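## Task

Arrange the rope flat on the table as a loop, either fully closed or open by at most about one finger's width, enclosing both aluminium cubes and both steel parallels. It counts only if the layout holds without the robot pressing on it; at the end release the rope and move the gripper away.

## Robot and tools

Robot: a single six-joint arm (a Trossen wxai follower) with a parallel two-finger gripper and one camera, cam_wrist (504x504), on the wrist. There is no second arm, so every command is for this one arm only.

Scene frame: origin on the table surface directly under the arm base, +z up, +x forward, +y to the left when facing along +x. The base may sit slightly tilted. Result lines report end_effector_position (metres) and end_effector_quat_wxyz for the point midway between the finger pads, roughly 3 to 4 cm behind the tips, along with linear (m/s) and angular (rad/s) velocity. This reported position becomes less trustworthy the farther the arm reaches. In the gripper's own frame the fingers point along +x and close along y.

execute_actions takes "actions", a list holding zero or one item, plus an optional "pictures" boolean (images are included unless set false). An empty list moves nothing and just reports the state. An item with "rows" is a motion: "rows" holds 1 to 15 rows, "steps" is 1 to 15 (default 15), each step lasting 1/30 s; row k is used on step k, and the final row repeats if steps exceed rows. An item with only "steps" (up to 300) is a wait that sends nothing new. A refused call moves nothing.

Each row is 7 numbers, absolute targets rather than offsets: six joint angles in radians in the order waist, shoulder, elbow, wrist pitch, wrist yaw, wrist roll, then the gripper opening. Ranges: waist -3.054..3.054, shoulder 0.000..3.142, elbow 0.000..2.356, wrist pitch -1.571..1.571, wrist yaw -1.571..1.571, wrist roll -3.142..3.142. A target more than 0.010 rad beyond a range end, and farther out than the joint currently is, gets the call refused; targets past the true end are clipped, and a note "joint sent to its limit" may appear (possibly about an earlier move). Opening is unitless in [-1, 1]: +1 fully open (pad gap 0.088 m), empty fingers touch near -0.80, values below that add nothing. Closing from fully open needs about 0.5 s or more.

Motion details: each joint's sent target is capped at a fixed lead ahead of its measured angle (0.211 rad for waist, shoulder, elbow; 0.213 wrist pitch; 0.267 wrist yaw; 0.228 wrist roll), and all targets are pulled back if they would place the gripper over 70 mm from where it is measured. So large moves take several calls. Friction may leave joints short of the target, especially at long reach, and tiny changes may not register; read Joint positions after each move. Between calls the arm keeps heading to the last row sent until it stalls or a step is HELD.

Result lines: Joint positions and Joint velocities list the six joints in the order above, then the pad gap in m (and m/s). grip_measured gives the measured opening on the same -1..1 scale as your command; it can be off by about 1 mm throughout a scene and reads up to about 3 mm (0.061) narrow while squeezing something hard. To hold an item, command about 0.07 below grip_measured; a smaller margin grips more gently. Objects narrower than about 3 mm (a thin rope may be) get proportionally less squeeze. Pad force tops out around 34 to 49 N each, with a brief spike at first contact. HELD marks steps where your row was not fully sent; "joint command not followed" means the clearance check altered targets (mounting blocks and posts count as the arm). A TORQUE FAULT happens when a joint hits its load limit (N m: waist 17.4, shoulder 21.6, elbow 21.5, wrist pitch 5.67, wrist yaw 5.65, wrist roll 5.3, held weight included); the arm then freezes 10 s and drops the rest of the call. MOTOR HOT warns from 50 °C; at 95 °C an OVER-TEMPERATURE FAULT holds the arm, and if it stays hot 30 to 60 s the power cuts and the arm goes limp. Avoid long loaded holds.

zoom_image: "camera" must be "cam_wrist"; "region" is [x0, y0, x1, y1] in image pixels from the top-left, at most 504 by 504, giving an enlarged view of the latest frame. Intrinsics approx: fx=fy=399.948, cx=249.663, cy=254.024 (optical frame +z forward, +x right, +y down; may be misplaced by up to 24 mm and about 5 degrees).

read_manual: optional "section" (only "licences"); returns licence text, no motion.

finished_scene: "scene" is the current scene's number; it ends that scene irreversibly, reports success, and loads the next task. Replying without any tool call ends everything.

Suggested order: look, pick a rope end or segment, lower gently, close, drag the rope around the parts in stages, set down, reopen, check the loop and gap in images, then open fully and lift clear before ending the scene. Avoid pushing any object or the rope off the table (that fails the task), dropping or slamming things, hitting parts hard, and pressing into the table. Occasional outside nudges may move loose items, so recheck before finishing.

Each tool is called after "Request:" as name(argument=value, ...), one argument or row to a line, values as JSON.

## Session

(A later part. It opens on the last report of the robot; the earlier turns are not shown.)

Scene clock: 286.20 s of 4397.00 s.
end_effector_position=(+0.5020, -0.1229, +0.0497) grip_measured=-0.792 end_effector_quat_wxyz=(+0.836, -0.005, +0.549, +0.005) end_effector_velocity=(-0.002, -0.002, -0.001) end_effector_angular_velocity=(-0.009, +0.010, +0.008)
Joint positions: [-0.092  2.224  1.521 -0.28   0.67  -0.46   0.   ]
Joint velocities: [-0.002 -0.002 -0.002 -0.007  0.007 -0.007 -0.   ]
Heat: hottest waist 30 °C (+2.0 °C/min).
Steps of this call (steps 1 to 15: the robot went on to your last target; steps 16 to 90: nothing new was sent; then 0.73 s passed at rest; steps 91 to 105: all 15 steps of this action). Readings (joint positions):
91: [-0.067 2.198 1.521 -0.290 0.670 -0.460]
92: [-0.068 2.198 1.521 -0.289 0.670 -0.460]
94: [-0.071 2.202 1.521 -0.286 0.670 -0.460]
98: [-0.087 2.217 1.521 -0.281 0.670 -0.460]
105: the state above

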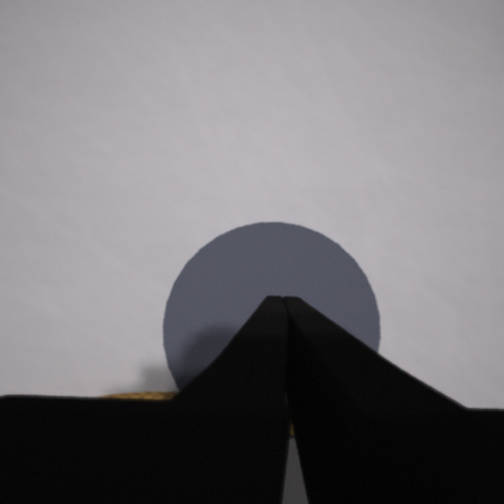

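Request:
execute_actions(
  actions=[
    {"rows":[[-0.096,2.205,1.49,-0.271,0.67,-0.46,-0.8],[-0.097,2.192,1.468,-0.262,0.67,-0.46,-0.8],[-0.098,2.179,1.446,-0.252,0.67,-0.46,-0.8],[-0.099,2.166,1.424,-0.243,0.67,-0.46,-0.8],[-0.1,2.153,1.401,-0.234,0.67,-0.46,-0.8],[-0.101,2.14,1.379,-0.225,0.67,-0.46,-0.8],[-0.102,2.127,1.357,-0.216,0.67,-0.46,-0.8],[-0.103,2.114,1.334,-0.206,0.67,-0.46,-0.8],[-0.104,2.101,1.312,-0.197,0.67,-0.46,-0.8],[-0.105,2.088,1.29,-0.188,0.67,-0.46,-0.8]],"steps":15},
  ],
)

Request:
execute_actions(
  actions=[
    {"rows":[[0.0,2.02,1.36,-0.27,0.67,-0.46,-0.8]],"steps":10},
  ],
  pictures=false,
)

Request:
execute_actions(
  actions=[
    {"rows":[[0.5,1.45,1.3,-1.25,0.75,0.2,1]],"steps":15},
  ],
  pictures=false,
)

Request:
execute_actions(
  actions=[
    {"steps":15},
  ],
)

Scene clock: 295.80 s of 4397.00 s.
end_effector_position=(+0.4622, -0.1224, +0.0477) grip_measured=-0.792 end_effector_quat_wxyz=(+0.834, -0.004, +0.552, +0.003) end_effector_velocity=(-0.017, +0.003, -0.004) end_effector_angular_velocity=(-0.007, +0.024, +0.021)
Joint positions: [-0.1    2.099  1.306 -0.192  0.67  -0.46   0.   ]
Joint velocities: [-0.002 -0.032 -0.066  0.007  0.007 -0.007 -0.   ]
Heat: hottest waist 31 °C (+2.0 °C/min).
Steps of this call (steps 1 to 15: the robot went on to your last target; steps 16 to 90: nothing new was sent; then 6.10 s passed at rest; steps 91 to 105: all 15 steps of this action). Readings (joint positions):
91: [-0.092 2.223 1.518 -0.278 0.670 -0.460]
92: [-0.092 2.219 1.510 -0.272 0.670 -0.460]
94: [-0.092 2.202 1.478 -0.261 0.670 -0.460]
98: [-0.094 2.153 1.394 -0.228 0.670 -0.460]
105: the state above

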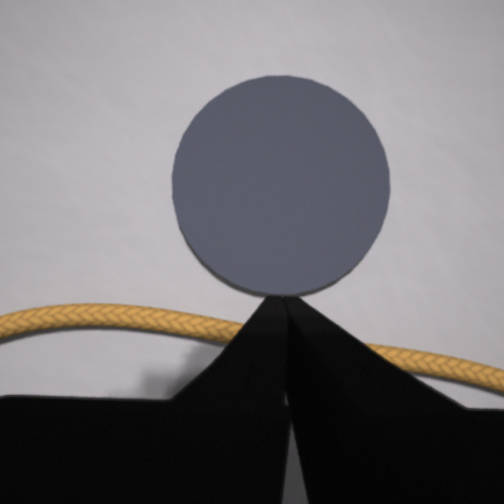

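Scene clock: 296.13 s of 4397.00 s.
end_effector_position=(+0.4806, -0.1194, +0.1198) grip_measured=-0.792 end_effector_quat_wxyz=(+0.868, -0.013, +0.497, +0.015) end_effector_velocity=(-0.016, -0.017, -0.030) end_effector_angular_velocity=(-0.001, +0.097, +0.010)
Joint positions: [ 0.013  2.015  1.362 -0.263  0.669 -0.46   0.   ]
Joint velocities: [-0.071 -0.002 -0.007 -0.066 -0.007 -0.007  0.   ]
Heat: hottest waist 31 °C (+2.0 °C/min).
Steps of this call (steps 1 to 10: all 10 steps of this action). Readings (joint positions):
1: [-0.095 2.088 1.311 -0.210 0.672 -0.460]
2: [-0.079 2.079 1.316 -0.237 0.672 -0.460]
4: [-0.035 2.057 1.328 -0.253 0.671 -0.460]
8: [0.014 2.020 1.359 -0.260 0.669 -0.460]
10: the state above

Scene clock: 296.63 s of 4397.00 s.
end_effector_position=(+0.3235, -0.1123, +0.3191) grip_measured=+0.899 end_effector_quat_wxyz=(+0.893, +0.099, +0.437, +0.043) end_effector_velocity=(-0.324, -0.191, -0.093) end_effector_angular_velocity=(-0.444, +0.785, +0.354)
Joint positions: [ 0.504  1.459  1.32  -0.997  0.748  0.166  0.083]
Joint velocities: [ 0.012 -0.637  0.037 -1.868  0.11   0.403  0.102]
Heat: hottest waist 32 °C (+3.0 °C/min).
Steps of this call (steps 1 to 15: all 15 steps of this action). Readings (joint positions):
1: [0.018 1.996 1.360 -0.290 0.683 -0.426]
2: [0.040 1.973 1.348 -0.345 0.699 -0.380]
4: [0.112 1.909 1.323 -0.433 0.715 -0.292]
8: [0.291 1.751 1.321 -0.597 0.733 -0.110]
15: the state above

Scene clock: 297.13 s of 4397.00 s.
end_effector_position=(+0.2849, -0.1188, +0.2915) grip_measured=+1.000 end_effector_quat_wxyz=(+0.855, +0.023, +0.515, +0.066) end_effector_velocity=(-0.004, -0.000, -0.003) end_effector_angular_velocity=(-0.001, +0.018, +0.009)
Joint positions: [ 0.501  1.45   1.307 -1.247  0.751  0.197  0.088]
Joint velocities: [-0.002 -0.002 -0.002 -0.022 -0.007  0.007  0.   ]
Heat: hottest waist 31 °C (+2.0 °C/min).
Steps of this call (steps 1 to 15: the robot went on to your last target). Readings (joint positions):
1: [0.503 1.444 1.321 -1.062 0.752 0.177]
2: [0.501 1.439 1.320 -1.124 0.752 0.183]
4: [0.501 1.444 1.312 -1.194 0.752 0.190]
8: [0.501 1.451 1.307 -1.237 0.751 0.195]
15: the state above

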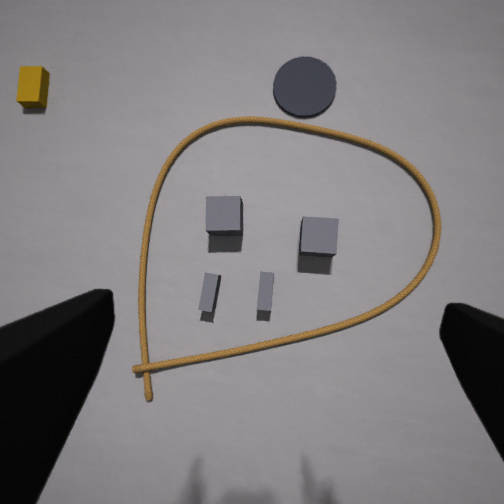

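Request:
finished_scene(
  scene=2,
)

The scene is finished: the task was done.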